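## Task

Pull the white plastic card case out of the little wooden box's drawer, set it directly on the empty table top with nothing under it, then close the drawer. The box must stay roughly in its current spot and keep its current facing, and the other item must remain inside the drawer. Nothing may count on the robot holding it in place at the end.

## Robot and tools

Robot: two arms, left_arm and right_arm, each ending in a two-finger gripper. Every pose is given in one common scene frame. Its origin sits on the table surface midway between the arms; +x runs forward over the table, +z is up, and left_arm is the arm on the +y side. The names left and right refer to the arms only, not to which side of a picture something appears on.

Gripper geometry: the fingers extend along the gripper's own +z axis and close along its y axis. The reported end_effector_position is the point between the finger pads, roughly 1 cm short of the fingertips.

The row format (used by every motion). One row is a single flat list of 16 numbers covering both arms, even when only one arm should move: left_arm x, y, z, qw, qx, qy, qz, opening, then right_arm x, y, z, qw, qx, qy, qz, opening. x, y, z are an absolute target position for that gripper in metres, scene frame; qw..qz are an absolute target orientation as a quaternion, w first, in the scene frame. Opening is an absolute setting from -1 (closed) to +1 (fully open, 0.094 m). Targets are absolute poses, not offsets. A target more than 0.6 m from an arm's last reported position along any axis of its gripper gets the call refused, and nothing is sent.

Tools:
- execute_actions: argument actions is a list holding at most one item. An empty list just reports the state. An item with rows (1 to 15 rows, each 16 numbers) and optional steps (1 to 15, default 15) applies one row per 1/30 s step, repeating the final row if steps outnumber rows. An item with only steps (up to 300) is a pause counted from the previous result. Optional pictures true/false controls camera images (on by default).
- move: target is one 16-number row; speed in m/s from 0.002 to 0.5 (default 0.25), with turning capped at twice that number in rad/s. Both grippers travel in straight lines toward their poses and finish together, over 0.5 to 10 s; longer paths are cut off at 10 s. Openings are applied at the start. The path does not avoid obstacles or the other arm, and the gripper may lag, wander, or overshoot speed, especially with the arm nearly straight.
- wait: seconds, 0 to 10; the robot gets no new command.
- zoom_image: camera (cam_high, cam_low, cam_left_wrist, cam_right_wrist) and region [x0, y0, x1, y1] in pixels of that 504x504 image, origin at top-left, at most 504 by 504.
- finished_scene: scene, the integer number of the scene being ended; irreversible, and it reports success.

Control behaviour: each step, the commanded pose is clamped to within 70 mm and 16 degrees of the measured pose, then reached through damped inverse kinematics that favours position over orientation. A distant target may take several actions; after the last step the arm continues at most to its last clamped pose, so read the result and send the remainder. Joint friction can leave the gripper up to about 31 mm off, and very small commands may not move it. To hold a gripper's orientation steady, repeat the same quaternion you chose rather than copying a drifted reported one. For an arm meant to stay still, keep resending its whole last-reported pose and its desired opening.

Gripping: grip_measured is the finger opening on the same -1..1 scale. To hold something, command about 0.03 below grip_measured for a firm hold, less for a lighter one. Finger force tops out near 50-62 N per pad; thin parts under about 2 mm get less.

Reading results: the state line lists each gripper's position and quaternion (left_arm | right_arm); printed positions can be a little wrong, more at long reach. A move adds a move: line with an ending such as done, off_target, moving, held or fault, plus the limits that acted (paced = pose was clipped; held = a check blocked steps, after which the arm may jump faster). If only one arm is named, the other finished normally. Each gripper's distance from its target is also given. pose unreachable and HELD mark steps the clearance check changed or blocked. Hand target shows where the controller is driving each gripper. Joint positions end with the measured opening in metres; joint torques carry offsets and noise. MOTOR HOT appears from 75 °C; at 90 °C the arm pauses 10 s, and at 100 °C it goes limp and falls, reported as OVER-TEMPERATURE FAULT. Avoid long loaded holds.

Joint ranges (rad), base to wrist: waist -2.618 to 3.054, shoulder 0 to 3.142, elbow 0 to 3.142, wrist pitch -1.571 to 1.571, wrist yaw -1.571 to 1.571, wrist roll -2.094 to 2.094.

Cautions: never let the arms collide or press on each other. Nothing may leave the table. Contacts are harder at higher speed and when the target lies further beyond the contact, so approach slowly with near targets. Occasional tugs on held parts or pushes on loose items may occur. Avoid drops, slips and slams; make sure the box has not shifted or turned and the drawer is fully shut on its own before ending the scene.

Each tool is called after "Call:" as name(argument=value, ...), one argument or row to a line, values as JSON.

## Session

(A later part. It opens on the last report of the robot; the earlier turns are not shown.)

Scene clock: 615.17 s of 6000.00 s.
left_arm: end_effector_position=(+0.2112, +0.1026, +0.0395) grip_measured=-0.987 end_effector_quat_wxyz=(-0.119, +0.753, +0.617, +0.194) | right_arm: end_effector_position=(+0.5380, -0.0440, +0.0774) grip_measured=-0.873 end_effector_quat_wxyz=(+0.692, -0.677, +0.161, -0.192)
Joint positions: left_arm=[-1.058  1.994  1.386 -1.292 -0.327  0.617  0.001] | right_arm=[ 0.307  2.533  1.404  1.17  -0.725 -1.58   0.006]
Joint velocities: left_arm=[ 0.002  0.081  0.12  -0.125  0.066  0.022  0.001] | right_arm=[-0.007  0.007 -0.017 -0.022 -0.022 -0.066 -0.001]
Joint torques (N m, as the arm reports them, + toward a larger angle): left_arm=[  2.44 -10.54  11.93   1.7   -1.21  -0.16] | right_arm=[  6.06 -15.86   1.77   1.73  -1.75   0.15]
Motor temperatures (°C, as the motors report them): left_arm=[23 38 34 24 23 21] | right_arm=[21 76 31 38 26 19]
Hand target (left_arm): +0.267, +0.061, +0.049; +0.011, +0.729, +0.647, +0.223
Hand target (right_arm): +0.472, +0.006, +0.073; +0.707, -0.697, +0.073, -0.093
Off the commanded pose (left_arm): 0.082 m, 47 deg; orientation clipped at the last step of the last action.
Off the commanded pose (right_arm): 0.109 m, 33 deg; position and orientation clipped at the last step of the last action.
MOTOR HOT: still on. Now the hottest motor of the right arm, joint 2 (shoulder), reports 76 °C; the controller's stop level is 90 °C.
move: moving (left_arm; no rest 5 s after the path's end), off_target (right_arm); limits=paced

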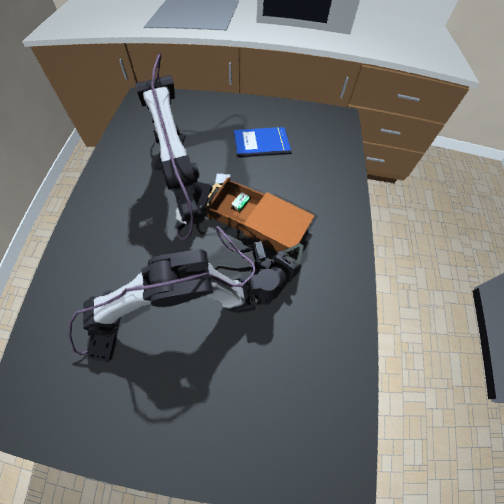

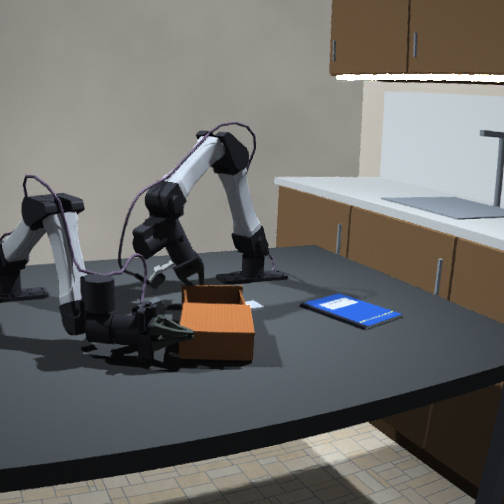

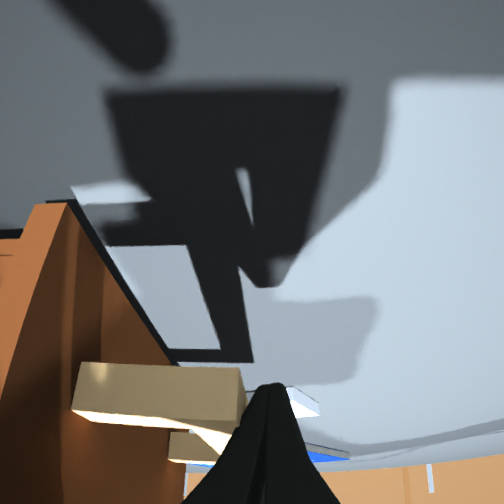

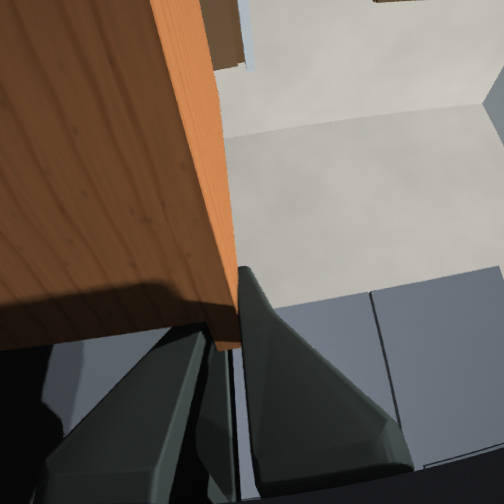

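Box swung. Back off and restore.

Call:
move(
  target=[0.08,0.06,0.06,0.27,0.653,0.653,0.27,-1,0.535,-0.04,0.077,0.692,-0.677,0.155,-0.185,-1],
  speed=0.15,
)

Call:
move(
  target=[0.08,0.06,0.06,0.27,0.653,0.653,0.27,-1,0.462,0.018,0.075,0.708,-0.706,-0.01,0,-1],
  speed=0.04,
)

Call:
zoom_image(
  camera="cam_high",
  region=[130, 150, 300, 280],
)

Scene clock: 625.60 s of 6000.00 s.
left_arm: end_effector_position=(+0.0857, +0.0569, +0.0631) grip_measured=-0.987 end_effector_quat_wxyz=(+0.276, +0.652, +0.657, +0.258) | right_arm: end_effector_position=(+0.5400, -0.0466, +0.0771) grip_measured=-0.873 end_effector_quat_wxyz=(+0.691, -0.676, +0.165, -0.195)
Joint positions: left_arm=[-1.768  1.762  1.052 -1.059 -0.755 -0.322  0.001] | right_arm=[ 0.303  2.533  1.404  1.169 -0.721 -1.58   0.006]
Joint velocities: left_arm=[-0.007 -0.007 -0.022 -0.11   0.051  0.022 -0.001] | right_arm=[-0.002 -0.007 -0.002  0.007  0.007  0.051  0.   ]
Joint torques (N m, as the arm reports them, + toward a larger angle): left_arm=[-0.57 -7.15  5.32 -0.14 -0.5  -0.22] | right_arm=[  0.5  -14.1    5.74   1.58  -0.11   0.15]
Motor temperatures (°C, as the motors report them): left_arm=[23 39 36 24 23 21] | right_arm=[22 76 31 38 27 19]
Hand target (left_arm): +0.086, +0.063, +0.058; +0.272, +0.654, +0.651, +0.273
Hand target (right_arm): +0.535, -0.040, +0.077; +0.694, -0.678, +0.155, -0.186
Off the commanded pose (left_arm): 0.007 m, 2 deg.
Off the commanded pose (right_arm): 0.008 m, 2 deg.
MOTOR HOT: still on. Now the hottest motor of the right arm, joint 2 (shoulder), reports 76 °C; the controller's stop level is 90 °C.
After step 90, 4.10 s passed at rest.
move: done

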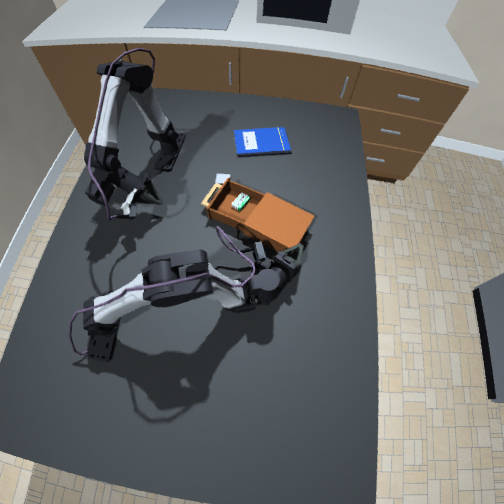

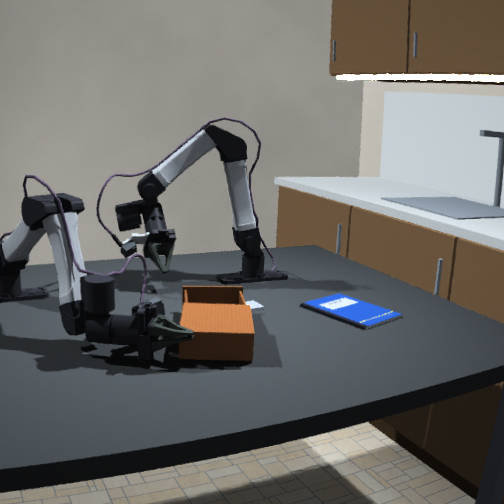

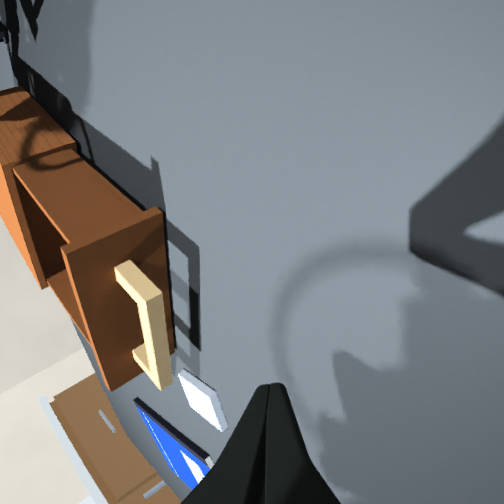

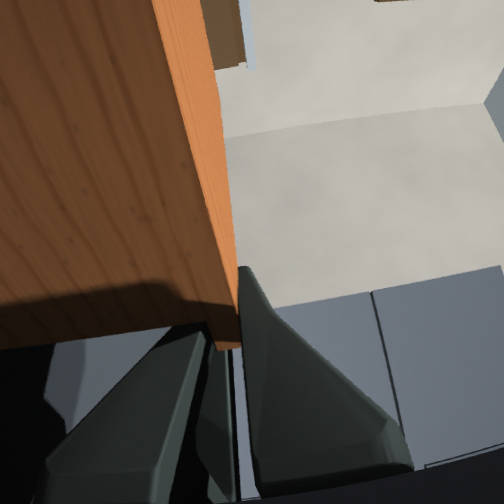

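Scene clock: 632.47 s of 6000.00 s.
left_arm: end_effector_position=(+0.0853, +0.0620, +0.0622) grip_measured=-0.987 end_effector_quat_wxyz=(+0.271, +0.650, +0.658, +0.268) | right_arm: end_effector_position=(+0.4761, +0.0072, +0.0761) grip_measured=-0.873 end_effector_quat_wxyz=(+0.710, -0.703, +0.016, -0.035)
Joint positions: left_arm=[-1.774  1.771  1.052 -1.086 -0.755 -0.347  0.001] | right_arm=[ 0.36   2.571  1.513  1.085 -1.106 -1.573  0.006]
Joint velocities: left_arm=[-0.012  0.012 -0.002  0.007  0.037  0.007 -0.001] | right_arm=[-0.012 -0.002  0.002  0.007 -0.051 -0.051  0.   ]
Joint torques (N m, as the arm reports them, + toward a larger angle): left_arm=[-1.1  -6.87  7.55 -0.18 -0.42 -0.21] | right_arm=[  1.   -13.63   7.16   1.28  -0.61   0.27]
Motor temperatures (°C, as the motors report them): left_arm=[23 38 35 24 23 21] | right_arm=[22 75 32 38 26 19]
Hand target (left_arm): +0.080, +0.060, +0.060; +0.271, +0.653, +0.653, +0.270
Hand target (right_arm): +0.461, +0.017, +0.075; +0.711, -0.704, -0.010, -0.001
Off the commanded pose (left_arm): 0.006 m, 1 deg.
Off the commanded pose (right_arm): 0.018 m, 5 deg.
MOTOR HOT: still on. Now the hottest motor of the right arm, joint 2 (shoulder), reports 75 °C; the controller's stop level is 90 °C.
move: off_target (right_arm)

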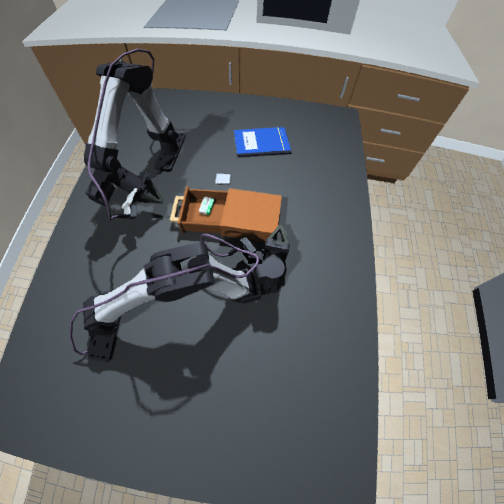

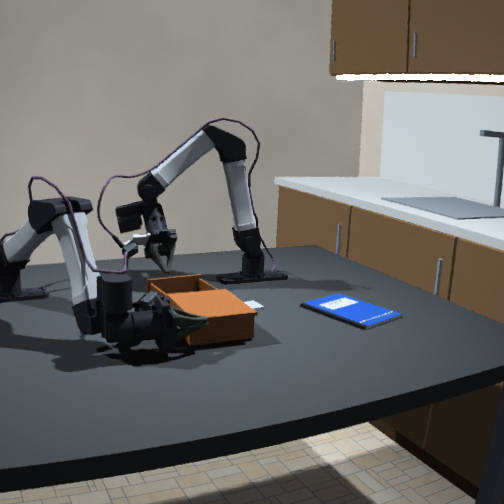

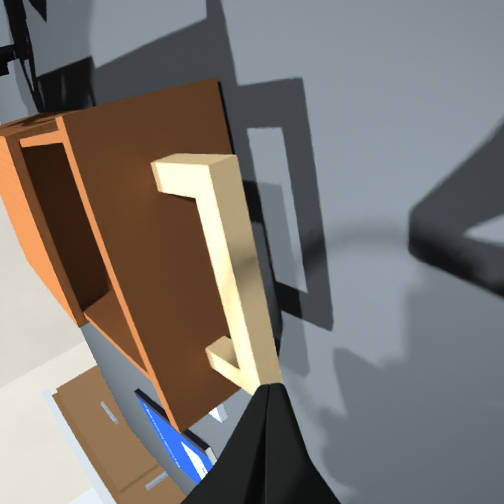

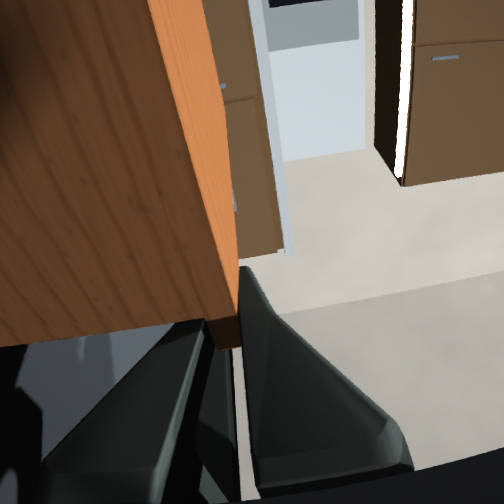

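Region (130, 150, 300, 280) of cam_high's 504x504 image, scaled by 2.965, with more detail than that image has; it fills the top 385 rows of this view, and the rest is white.

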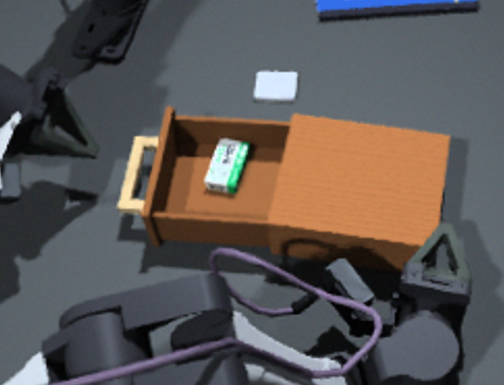

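Call:
move(
  target=[0.08,0.045,0.035,0.5,0.5,0.5,0.5,-0.3,0.476,0.007,0.076,0.71,-0.703,0.016,-0.035,-0.4],
  speed=0.15,
)

Call:
move(
  target=[0.08,0.045,0.035,0.5,0.5,0.5,0.5,-0.3,0.476,-0.05,0.076,0.71,-0.703,0.016,-0.035,-0.4],
  speed=0.1,
)

Call:
move(
  target=[0.08,0.045,0.035,0.5,0.5,0.5,0.5,-0.3,0.50,-0.03,0.14,0,0,1,0,-1],
)

Call:
move(
  target=[0.08,0.045,0.035,0.5,0.5,0.5,0.5,-0.3,0.51,0.055,0.12,0,0,1,0,-1],
  speed=0.15,
)

Scene clock: 648.83 s of 6000.00 s.
left_arm: end_effector_position=(+0.0868, +0.0298, +0.0670) grip_measured=-0.302 end_effector_quat_wxyz=(+0.504, +0.517, +0.569, +0.393) | right_arm: end_effector_position=(+0.4766, +0.0072, +0.0761) grip_measured=-0.402 end_effector_quat_wxyz=(+0.710, -0.703, +0.017, -0.036)
Joint positions: left_arm=[-1.902  2.281  1.274 -1.562 -1.225 -1.197  0.033] | right_arm=[ 0.36   2.571  1.513  1.084 -1.103 -1.573  0.028]
Joint velocities: left_arm=[-0.002  0.002 -0.007 -0.007  0.022 -0.051 -0.001] | right_arm=[-0.002 -0.017 -0.012  0.037  0.022  0.022 -0.001]
Joint torques (N m, as the arm reports them, + toward a larger angle): left_arm=[-2.42 -1.99  0.48 -1.48 -0.42 -0.26] | right_arm=[ -0.21 -14.83   5.35   1.37   0.     0.11]
Motor temperatures (°C, as the motors report them): left_arm=[23 36 35 23 22 21] | right_arm=[21 74 33 37 25 19]
Hand target (left_arm): +0.083, +0.044, +0.043; +0.492, +0.551, +0.510, +0.441
Hand target (right_arm): +0.476, +0.007, +0.076; +0.710, -0.703, +0.016, -0.035
Off the commanded pose (left_arm): 0.036 m, 15 deg.
Off the commanded pose (right_arm): 0.001 m, 0 deg.
MOTOR HOT: still on. Now the hottest motor of the right arm, joint 2 (shoulder), reports 74 °C; the controller's stop level is 90 °C.
joint sent to its limit (left arm) — the command would take joint 4 (wrist pitch) past its lower limit, so that joint was sent only as far as its limit.
After step 90, 10.37 s passed at rest.
move: off_target (left_arm)

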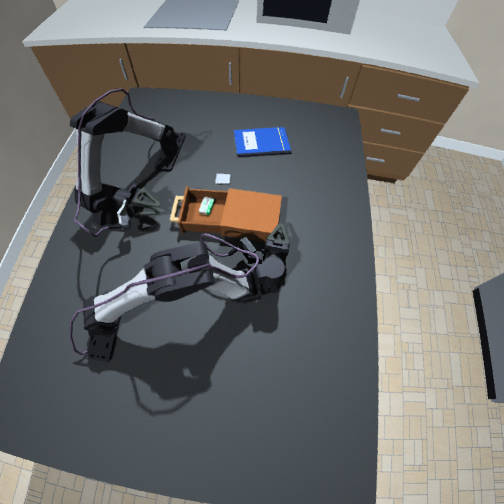

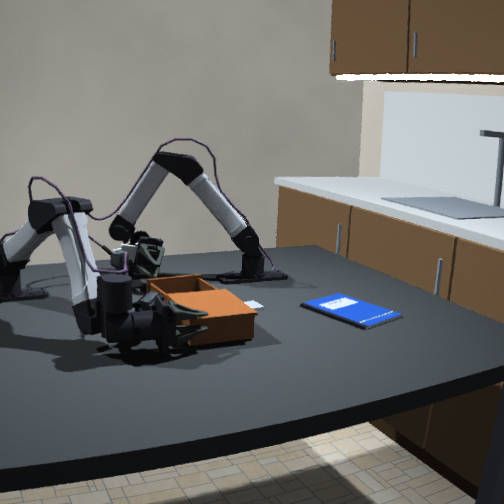

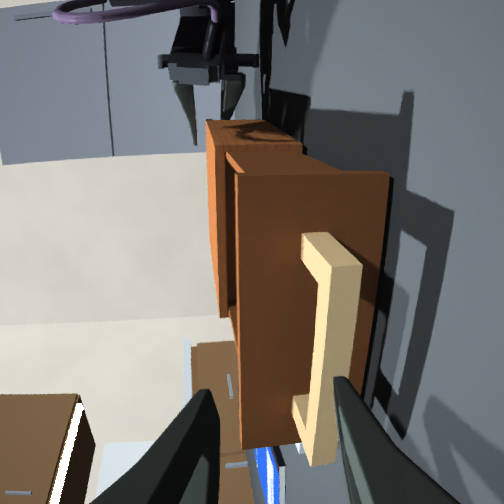

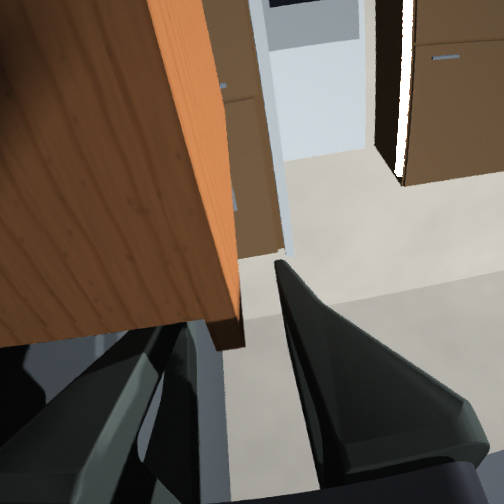

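Scene clock: 650.43 s of 6000.00 s.
left_arm: end_effector_position=(+0.0867, +0.0303, +0.0679) grip_measured=-0.302 end_effector_quat_wxyz=(+0.505, +0.516, +0.569, +0.394) | right_arm: end_effector_position=(+0.4796, -0.0468, +0.0656) grip_measured=-0.402 end_effector_quat_wxyz=(+0.707, -0.706, +0.024, -0.029)
Joint positions: left_arm=[-1.903  2.283  1.275 -1.574 -1.225 -1.209  0.033] | right_arm=[ 0.252  2.553  1.429  1.129 -1.211 -1.573  0.028]
Joint velocities: left_arm=[-0.002  0.002  0.012 -0.007 -0.022 -0.022 -0.001] | right_arm=[-0.002 -0.002 -0.002 -0.022  0.007 -0.051 -0.001]
Joint torques (N m, as the arm reports them, + toward a larger angle): left_arm=[-2.62 -1.54  0.22 -1.37 -0.35 -0.17] | right_arm=[ -0.65 -16.55   3.48   1.48  -0.05   0.16]
Motor temperatures (°C, as the motors report them): left_arm=[23 36 35 23 22 21] | right_arm=[21 75 33 37 25 19]
Hand target (left_arm): +0.083, +0.046, +0.040; +0.489, +0.551, +0.511, +0.443
Hand target (right_arm): +0.477, -0.050, +0.075; +0.710, -0.703, +0.016, -0.035
Off the commanded pose (left_arm): 0.037 m, 15 deg.
Off the commanded pose (right_arm): 0.011 m, 1 deg.
MOTOR HOT: still on. Now the hottest motor of the right arm, joint 2 (shoulder), reports 75 °C; the controller's stop level is 90 °C.
joint sent to its limit (left arm) — the command would take joint 4 (wrist pitch) past its lower limit, so that joint was sent only as far as its limit.
move: off_target (left_arm, right_arm)

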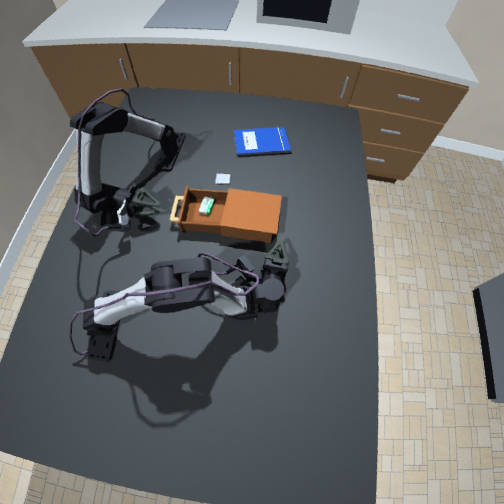

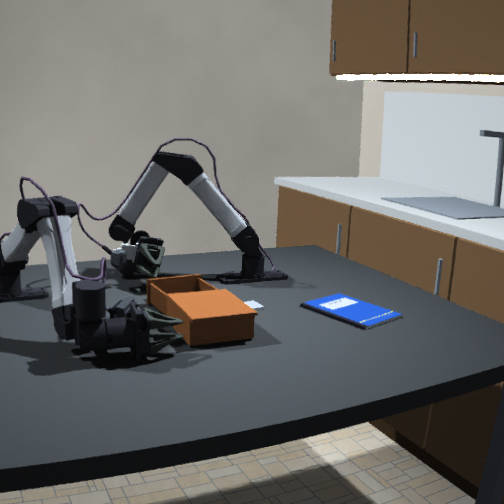

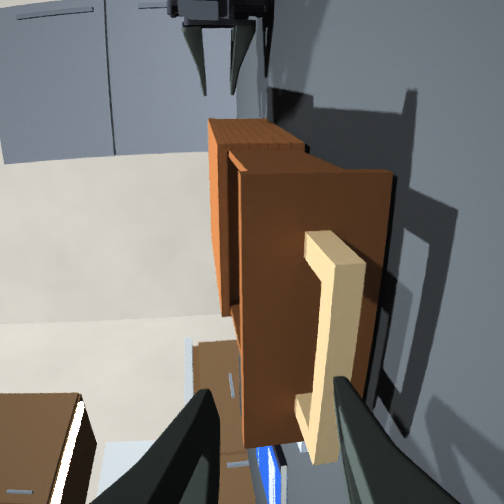

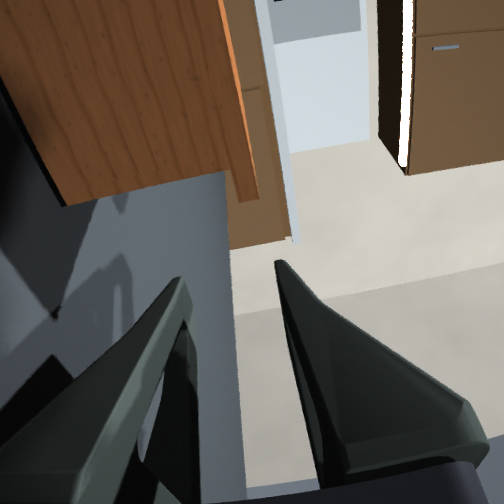

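Scene clock: 657.50 s of 6000.00 s.
left_arm: end_effector_position=(+0.0865, +0.0304, +0.0685) grip_measured=-0.302 end_effector_quat_wxyz=(+0.504, +0.518, +0.567, +0.396) | right_arm: end_effector_position=(+0.4902, -0.0307, +0.1247) grip_measured=-0.979 end_effector_quat_wxyz=(+0.170, -0.018, +0.979, +0.109)
Joint positions: left_arm=[-1.904  2.284  1.277 -1.581 -1.225 -1.209  0.033] | right_arm=[ 0.558  2.639  2.849 -1.375  0.001  0.554  0.001]
Joint velocities: left_arm=[-0.022 -0.007  0.002 -0.081  0.022 -0.022 -0.   ] | right_arm=[-0.002 -0.007  0.002 -0.037 -0.007  0.095 -0.001]
Joint torques (N m, as the arm reports them, + toward a larger angle): left_arm=[-2.59 -1.66  0.06 -1.31 -0.35 -0.18] | right_arm=[ -0.91 -16.79   8.48   1.     0.02   0.1 ]
Motor temperatures (°C, as the motors report them): left_arm=[23 35 34 24 22 21] | right_arm=[21 75 34 37 25 19]
Hand target (left_arm): +0.083, +0.046, +0.040; +0.489, +0.551, +0.511, +0.443
Hand target (right_arm): +0.495, -0.032, +0.141; +0.185, -0.010, +0.975, +0.124
Off the commanded pose (left_arm): 0.037 m, 14 deg.
Off the commanded pose (right_arm): 0.018 m, 23 deg; orientation clipped at the last step of the last action.
MOTOR HOT: still on. Now the hottest motor of the right arm, joint 2 (shoulder), reports 75 °C; the controller's stop level is 90 °C.
elbow stopped short (right arm): the move would have taken joint 3 (elbow) straighter than the controller allows; a more bent joint 3 avoids this.
joint sent to its limit (left arm) — the command would take joint 4 (wrist pitch) past its lower limit, so that joint was sent only as far as its limit.
move: off_target (left_arm, right_arm); limits=paced

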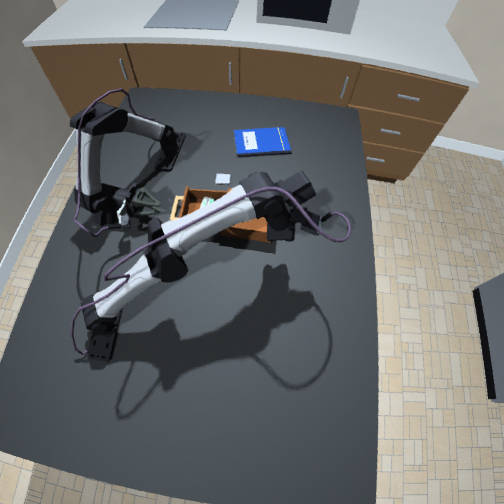

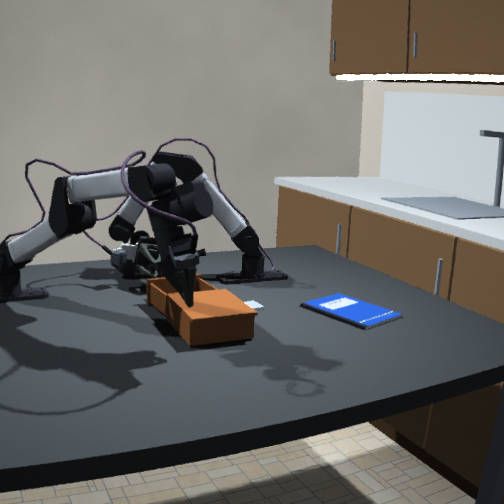

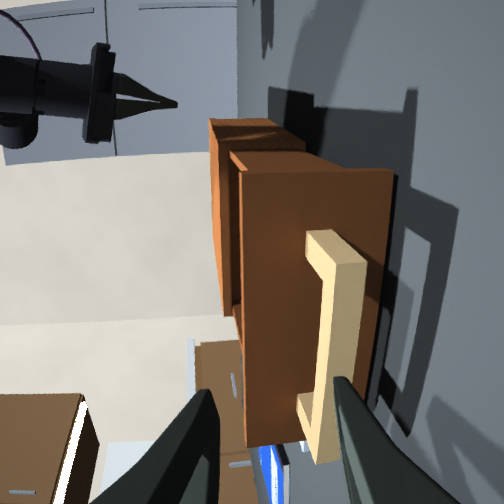

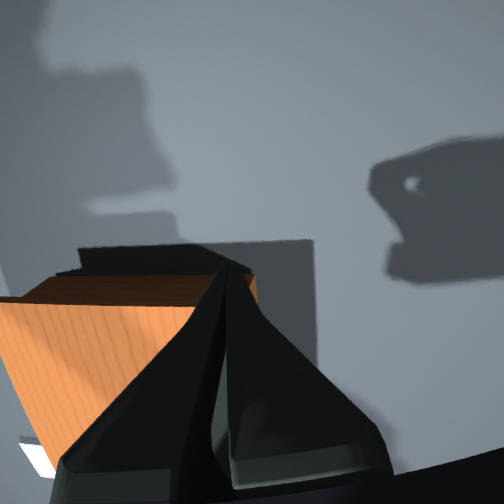

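Scene clock: 659.40 s of 6000.00 s.
left_arm: end_effector_position=(+0.0863, +0.0305, +0.0689) grip_measured=-0.302 end_effector_quat_wxyz=(+0.503, +0.519, +0.565, +0.398) | right_arm: end_effector_position=(+0.5054, +0.0472, +0.1088) grip_measured=-0.979 end_effector_quat_wxyz=(+0.230, -0.005, +0.956, +0.181)
Joint positions: left_arm=[-1.905  2.285  1.278 -1.587 -1.225 -1.209  0.033] | right_arm=[ 0.648  2.72   2.849 -1.105  0.004  0.668  0.001]
Joint velocities: left_arm=[ 0.002  0.002  0.007 -0.037  0.037  0.022 -0.   ] | right_arm=[ 0.002 -0.002 -0.002  0.066  0.066 -0.022  0.   ]
Joint torques (N m, as the arm reports them, + toward a larger angle): left_arm=[-2.53 -1.77 -0.09 -1.25 -0.34 -0.17] | right_arm=[ -0.03 -16.49   9.25   1.34   0.09   0.03]
Motor temperatures (°C, as the motors report them): left_arm=[23 35 34 24 22 21] | right_arm=[21 75 34 37 25 19]
Hand target (left_arm): +0.083, +0.046, +0.040; +0.489, +0.551, +0.511, +0.444
Hand target (right_arm): +0.509, +0.054, +0.120; +0.245, -0.004, +0.949, +0.197
Off the commanded pose (left_arm): 0.037 m, 14 deg.
Off the commanded pose (right_arm): 0.014 m, 34 deg; orientation clipped at the last step of the last action.
MOTOR HOT: still on. Now the hottest motor of the right arm, joint 2 (shoulder), reports 75 °C; the controller's stop level is 90 °C.
elbow stopped short (right arm): the move would have taken joint 3 (elbow) straighter than the controller allows; a more bent joint 3 avoids this.
joint sent to its limit (left arm) — the command would take joint 4 (wrist pitch) past its lower limit, so that joint was sent only as far as its limit.
move: off_target (left_arm, right_arm); limits=paced

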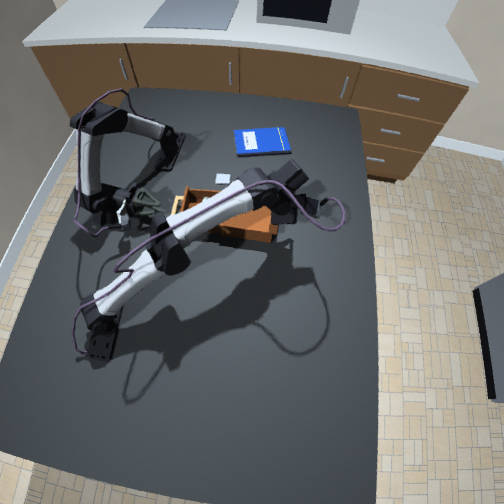

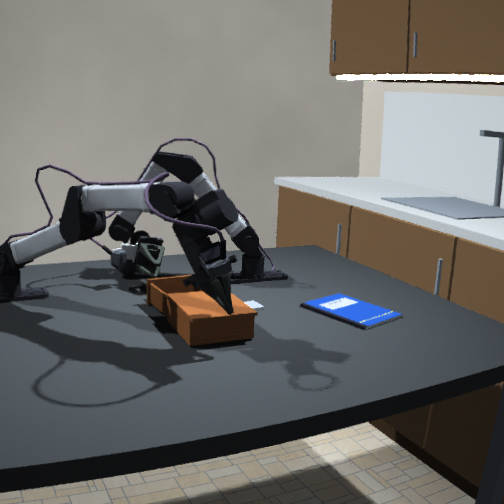

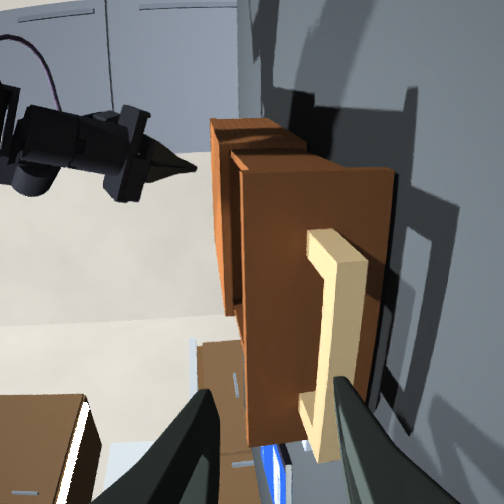

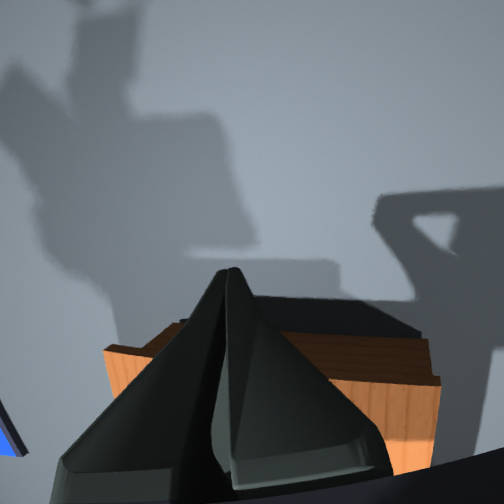

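Call:
move(
  target=[0.09,0.045,0.12,0.2,0.68,0.68,0.2,-0.4,0.515,0.05,0.06,0.25,0,0.95,0.19,0.4],
  speed=0.1,
)

Call:
move(
  target=[0.16,0.045,0.11,0,0.707,0.707,0,-0.4,0.515,0.05,0.06,0.25,0,0.95,0.19,0.4],
  speed=0.15,
)

Scene clock: 677.23 s of 6000.00 s.
left_arm: end_effector_position=(+0.0855, +0.0492, +0.1086) grip_measured=-0.398 end_effector_quat_wxyz=(+0.192, +0.682, +0.674, +0.207) | right_arm: end_effector_position=(+0.5221, +0.0556, +0.0672) grip_measured=+0.398 end_effector_quat_wxyz=(+0.264, -0.002, +0.944, +0.195)
Joint positions: left_arm=[-1.665  1.683  1.247 -1.239 -0.563 -0.151  0.028] | right_arm=[ 0.648  2.612  2.425 -0.714  0.027  0.667  0.066]
Joint velocities: left_arm=[-0.002 -0.012  0.002 -0.081 -0.066 -0.051 -0.   ] | right_arm=[-0.012 -0.012 -0.007  0.022 -0.051  0.066 -0.002]
Joint torques (N m, as the arm reports them, + toward a larger angle): left_arm=[ 1.   -9.22  9.29  0.07 -0.3  -0.01] | right_arm=[ -0.47 -17.8    5.08   1.15   0.01   0.06]
Motor temperatures (°C, as the motors report them): left_arm=[23 34 33 24 22 21] | right_arm=[21 80 36 37 24 19]
Hand target (left_arm): +0.087, +0.046, +0.116; +0.193, +0.680, +0.679, +0.198
Hand target (right_arm): +0.516, +0.051, +0.060; +0.250, -0.000, +0.950, +0.189
Off the commanded pose (left_arm): 0.013 m, 1 deg.
Off the commanded pose (right_arm): 0.012 m, 2 deg.
MOTOR HOT: still on. Now the hottest motor of the right arm, joint 2 (shoulder), reports 80 °C; the controller's stop level is 90 °C.
After step 90, 10.23 s passed at rest.
move: off_target (left_arm, right_arm)

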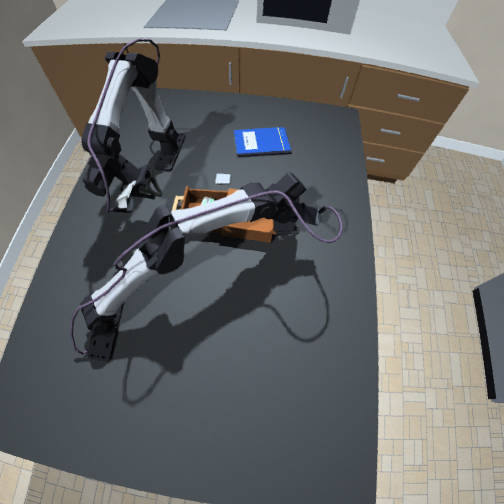

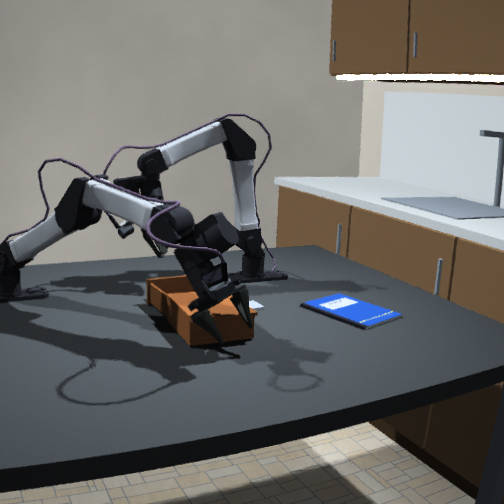

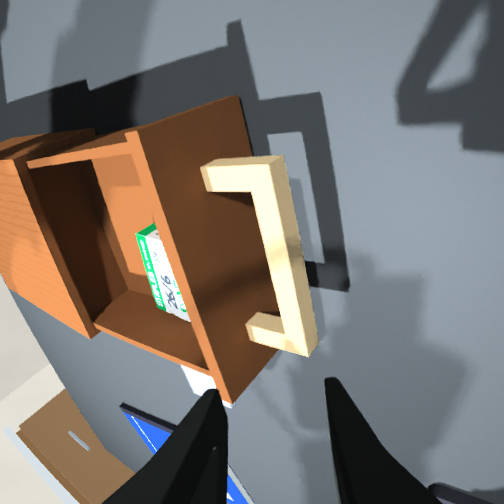

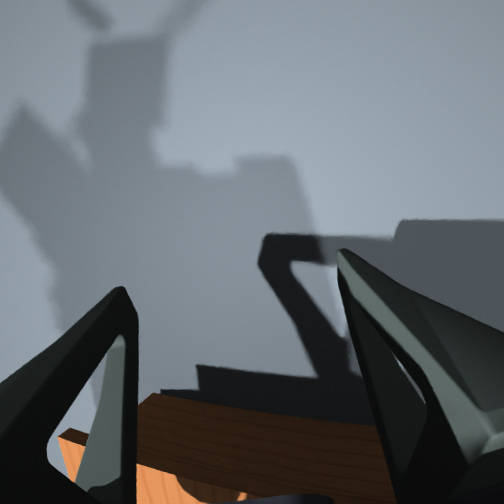

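Scene clock: 679.70 s of 6000.00 s.
left_arm: end_effector_position=(+0.1530, +0.0455, +0.1096) grip_measured=-0.398 end_effector_quat_wxyz=(+0.000, +0.706, +0.708, -0.001) | right_arm: end_effector_position=(+0.5235, +0.0549, +0.0649) grip_measured=+0.398 end_effector_quat_wxyz=(+0.267, -0.001, +0.944, +0.196)
Joint positions: left_arm=[-1.13   1.725  1.411 -1.255  0.002  0.4    0.028] | right_arm=[ 0.646  2.608  2.405 -0.693  0.028  0.666  0.066]
Joint velocities: left_arm=[-0.002 -0.002  0.002 -0.081 -0.007  0.066  0.002] | right_arm=[-0.022 -0.002 -0.002 -0.066  0.095 -0.081  0.002]
Joint torques (N m, as the arm reports them, + toward a larger angle): left_arm=[ 0.77 -7.7   9.62  0.28  0.    0.04] | right_arm=[ -0.45 -18.21   5.12   1.13   0.02   0.11]
Motor temperatures (°C, as the motors report them): left_arm=[23 34 33 24 22 21] | right_arm=[21 81 35 37 24 19]
Hand target (left_arm): +0.156, +0.043, +0.111; -0.003, +0.707, +0.708, -0.004
Hand target (right_arm): +0.515, +0.050, +0.060; +0.250, +0.000, +0.950, +0.190
Off the commanded pose (left_arm): 0.007 m, 0 deg.
Off the commanded pose (right_arm): 0.011 m, 2 deg.
MOTOR HOT: still on. Now the hottest motor of the right arm, joint 2 (shoulder), reports 81 °C; the controller's stop level is 90 °C.
move: off_target (right_arm)

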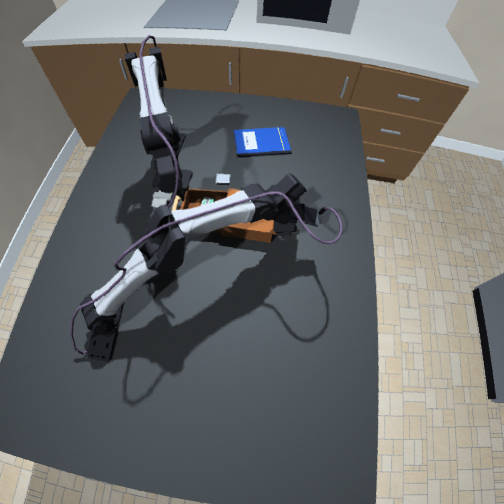

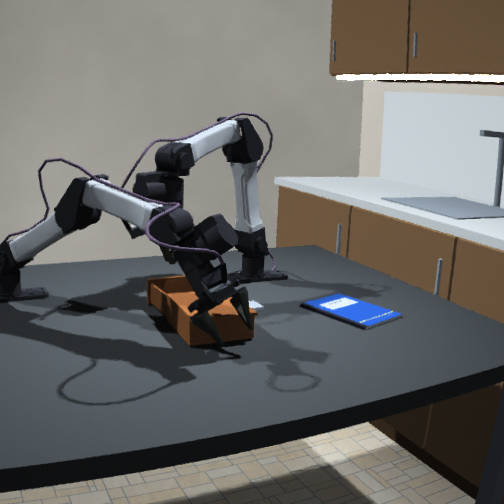

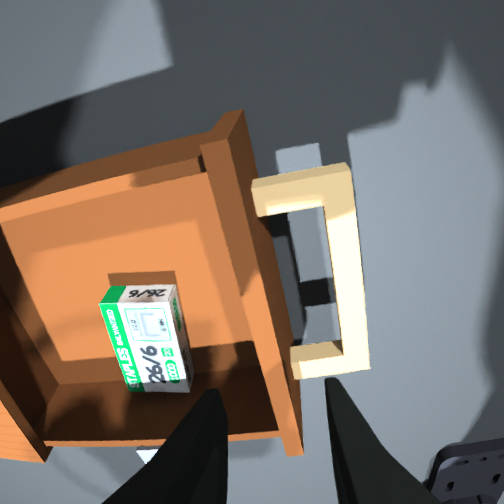

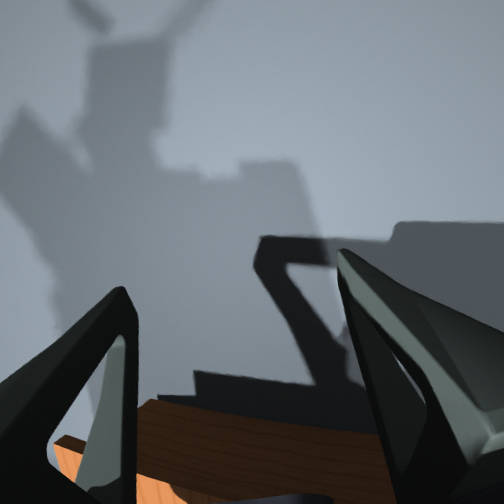

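Heat rising; press right down to unload its shoulder.

Call:
move(
  target=[0.16,0.05,0.036,0,0.70,0.714,0,-0.4,0.515,0.05,0.015,0.25,0,0.95,0.19,0.4],
  speed=0.06,
)

Call:
move(
  target=[0.16,0.05,0.036,0,0.70,0.714,0,-1,0.515,0.05,0.015,0.25,0,0.95,0.19,0.4],
)

Scene clock: 687.07 s of 6000.00 s.
left_arm: end_effector_position=(+0.1579, +0.0429, +0.0467) grip_measured=-0.398 end_effector_quat_wxyz=(+0.012, +0.702, +0.712, -0.007) | right_arm: end_effector_position=(+0.5331, +0.0556, +0.0542) grip_measured=+0.398 end_effector_quat_wxyz=(+0.294, +0.001, +0.932, +0.210)
Joint positions: left_arm=[-1.118  1.765  1.201 -0.98   0.003  0.401  0.028] | right_arm=[ 0.639  2.582  2.271 -0.521  0.035  0.661  0.066]
Joint velocities: left_arm=[ 0.017 -0.007  0.002  0.095 -0.022  0.051  0.001] | right_arm=[ 0.002 -0.002  0.007  0.007  0.051 -0.037  0.   ]
Joint torques (N m, as the arm reports them, + toward a larger angle): left_arm=[ 1.02 -8.16  5.12  0.55 -0.08  0.01] | right_arm=[  0.21 -14.5    4.71   1.12  -0.09   0.11]
Motor temperatures (°C, as the motors report them): left_arm=[23 34 33 23 22 21] | right_arm=[20 83 35 37 24 19]
Hand target (left_arm): +0.159, +0.050, +0.037; +0.000, +0.700, +0.714, -0.000
Hand target (right_arm): +0.516, +0.050, +0.016; +0.250, +0.000, +0.949, +0.190
Off the commanded pose (left_arm): 0.013 m, 2 deg.
Off the commanded pose (right_arm): 0.044 m, 6 deg.
MOTOR HOT: still on. Now the hottest motor of the right arm, joint 2 (shoulder), reports 83 °C; the controller's stop level is 90 °C.
After step 90, 2.53 s passed at rest.
move: off_target (left_arm, right_arm)

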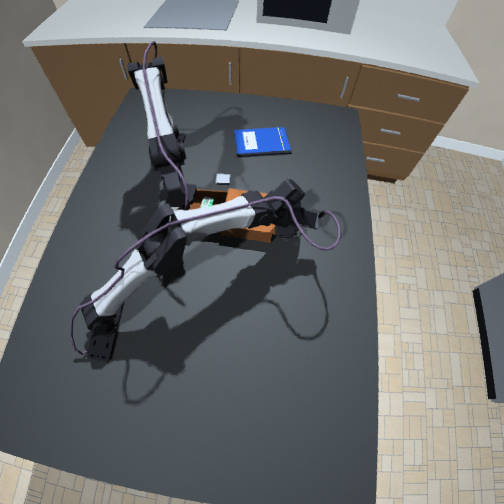

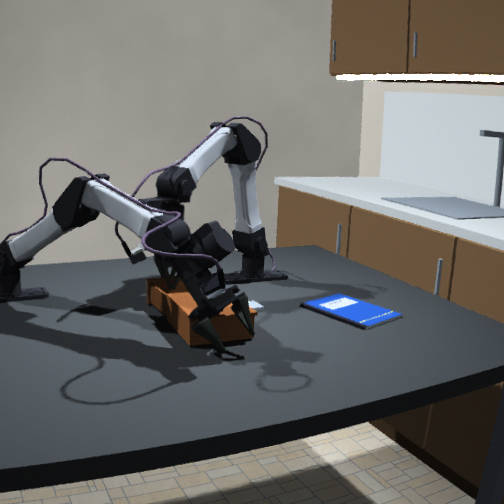

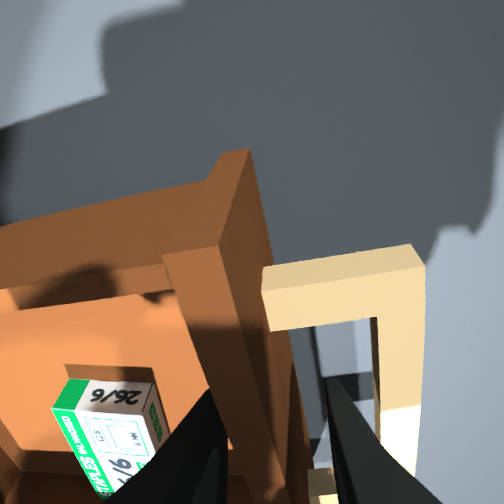

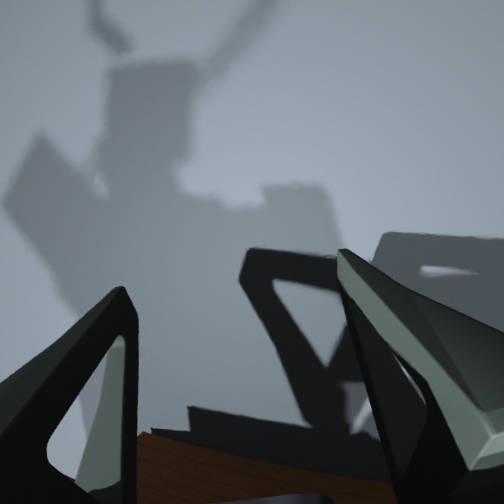

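Scene clock: 687.77 s of 6000.00 s.
left_arm: end_effector_position=(+0.1569, +0.0434, +0.0467) grip_measured=-0.846 end_effector_quat_wxyz=(+0.009, +0.702, +0.712, -0.008) | right_arm: end_effector_position=(+0.5320, +0.0548, +0.0510) grip_measured=+0.398 end_effector_quat_wxyz=(+0.290, +0.001, +0.934, +0.208)
Joint positions: left_arm=[-1.117  1.765  1.201 -0.984  0.008  0.4    0.007] | right_arm=[ 0.639  2.585  2.271 -0.527  0.034  0.661  0.066]
Joint velocities: left_arm=[-0.002  0.012 -0.012 -0.007  0.007  0.007  0.   ] | right_arm=[ 0.002 -0.002 -0.002 -0.022 -0.022  0.022 -0.   ]
Joint torques (N m, as the arm reports them, + toward a larger angle): left_arm=[ 0.99 -7.98  5.29  0.57 -0.12  0.02] | right_arm=[  0.18 -15.04   4.2    1.17  -0.07   0.11]
Motor temperatures (°C, as the motors report them): left_arm=[23 34 33 23 22 21] | right_arm=[20 83 35 37 24 19]
Hand target (left_arm): +0.160, +0.050, +0.037; -0.000, +0.700, +0.714, -0.000
Hand target (right_arm): +0.516, +0.050, +0.016; +0.250, +0.001, +0.950, +0.190
Off the commanded pose (left_arm): 0.013 m, 1 deg.
Off the commanded pose (right_arm): 0.040 m, 5 deg.
MOTOR HOT: still on. Now the hottest motor of the right arm, joint 2 (shoulder), reports 83 °C; the controller's stop level is 90 °C.
move: off_target (left_arm, right_arm)

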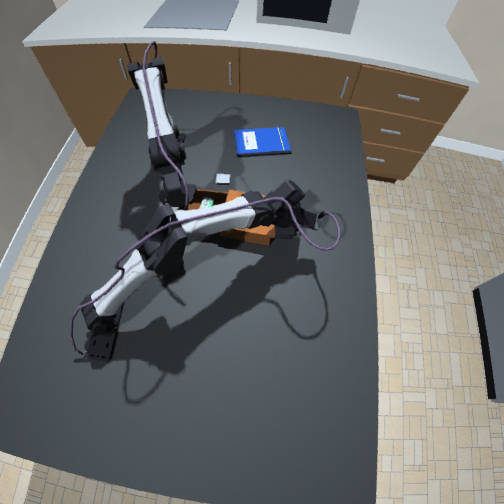

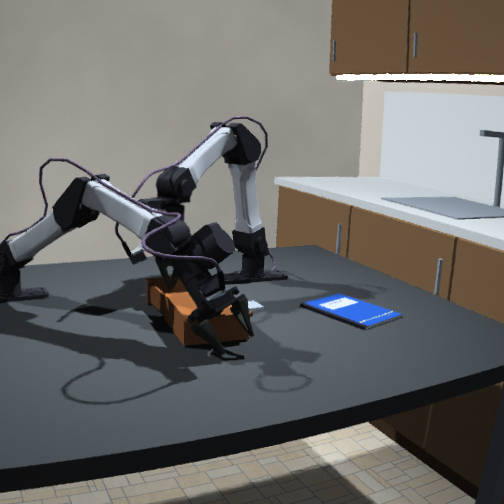

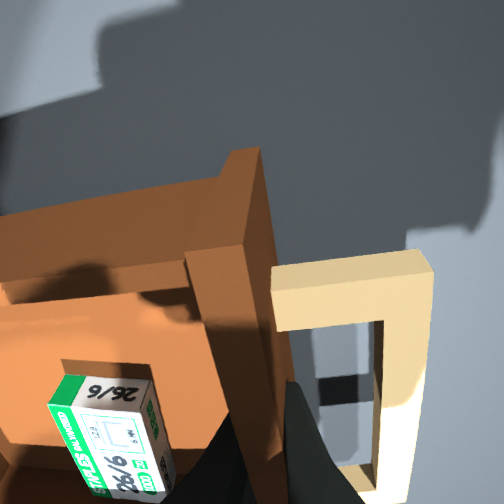

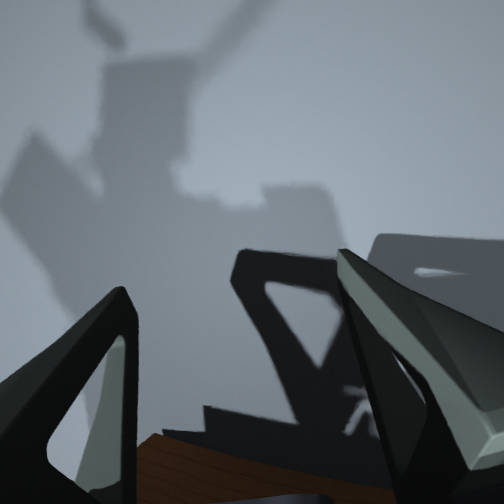

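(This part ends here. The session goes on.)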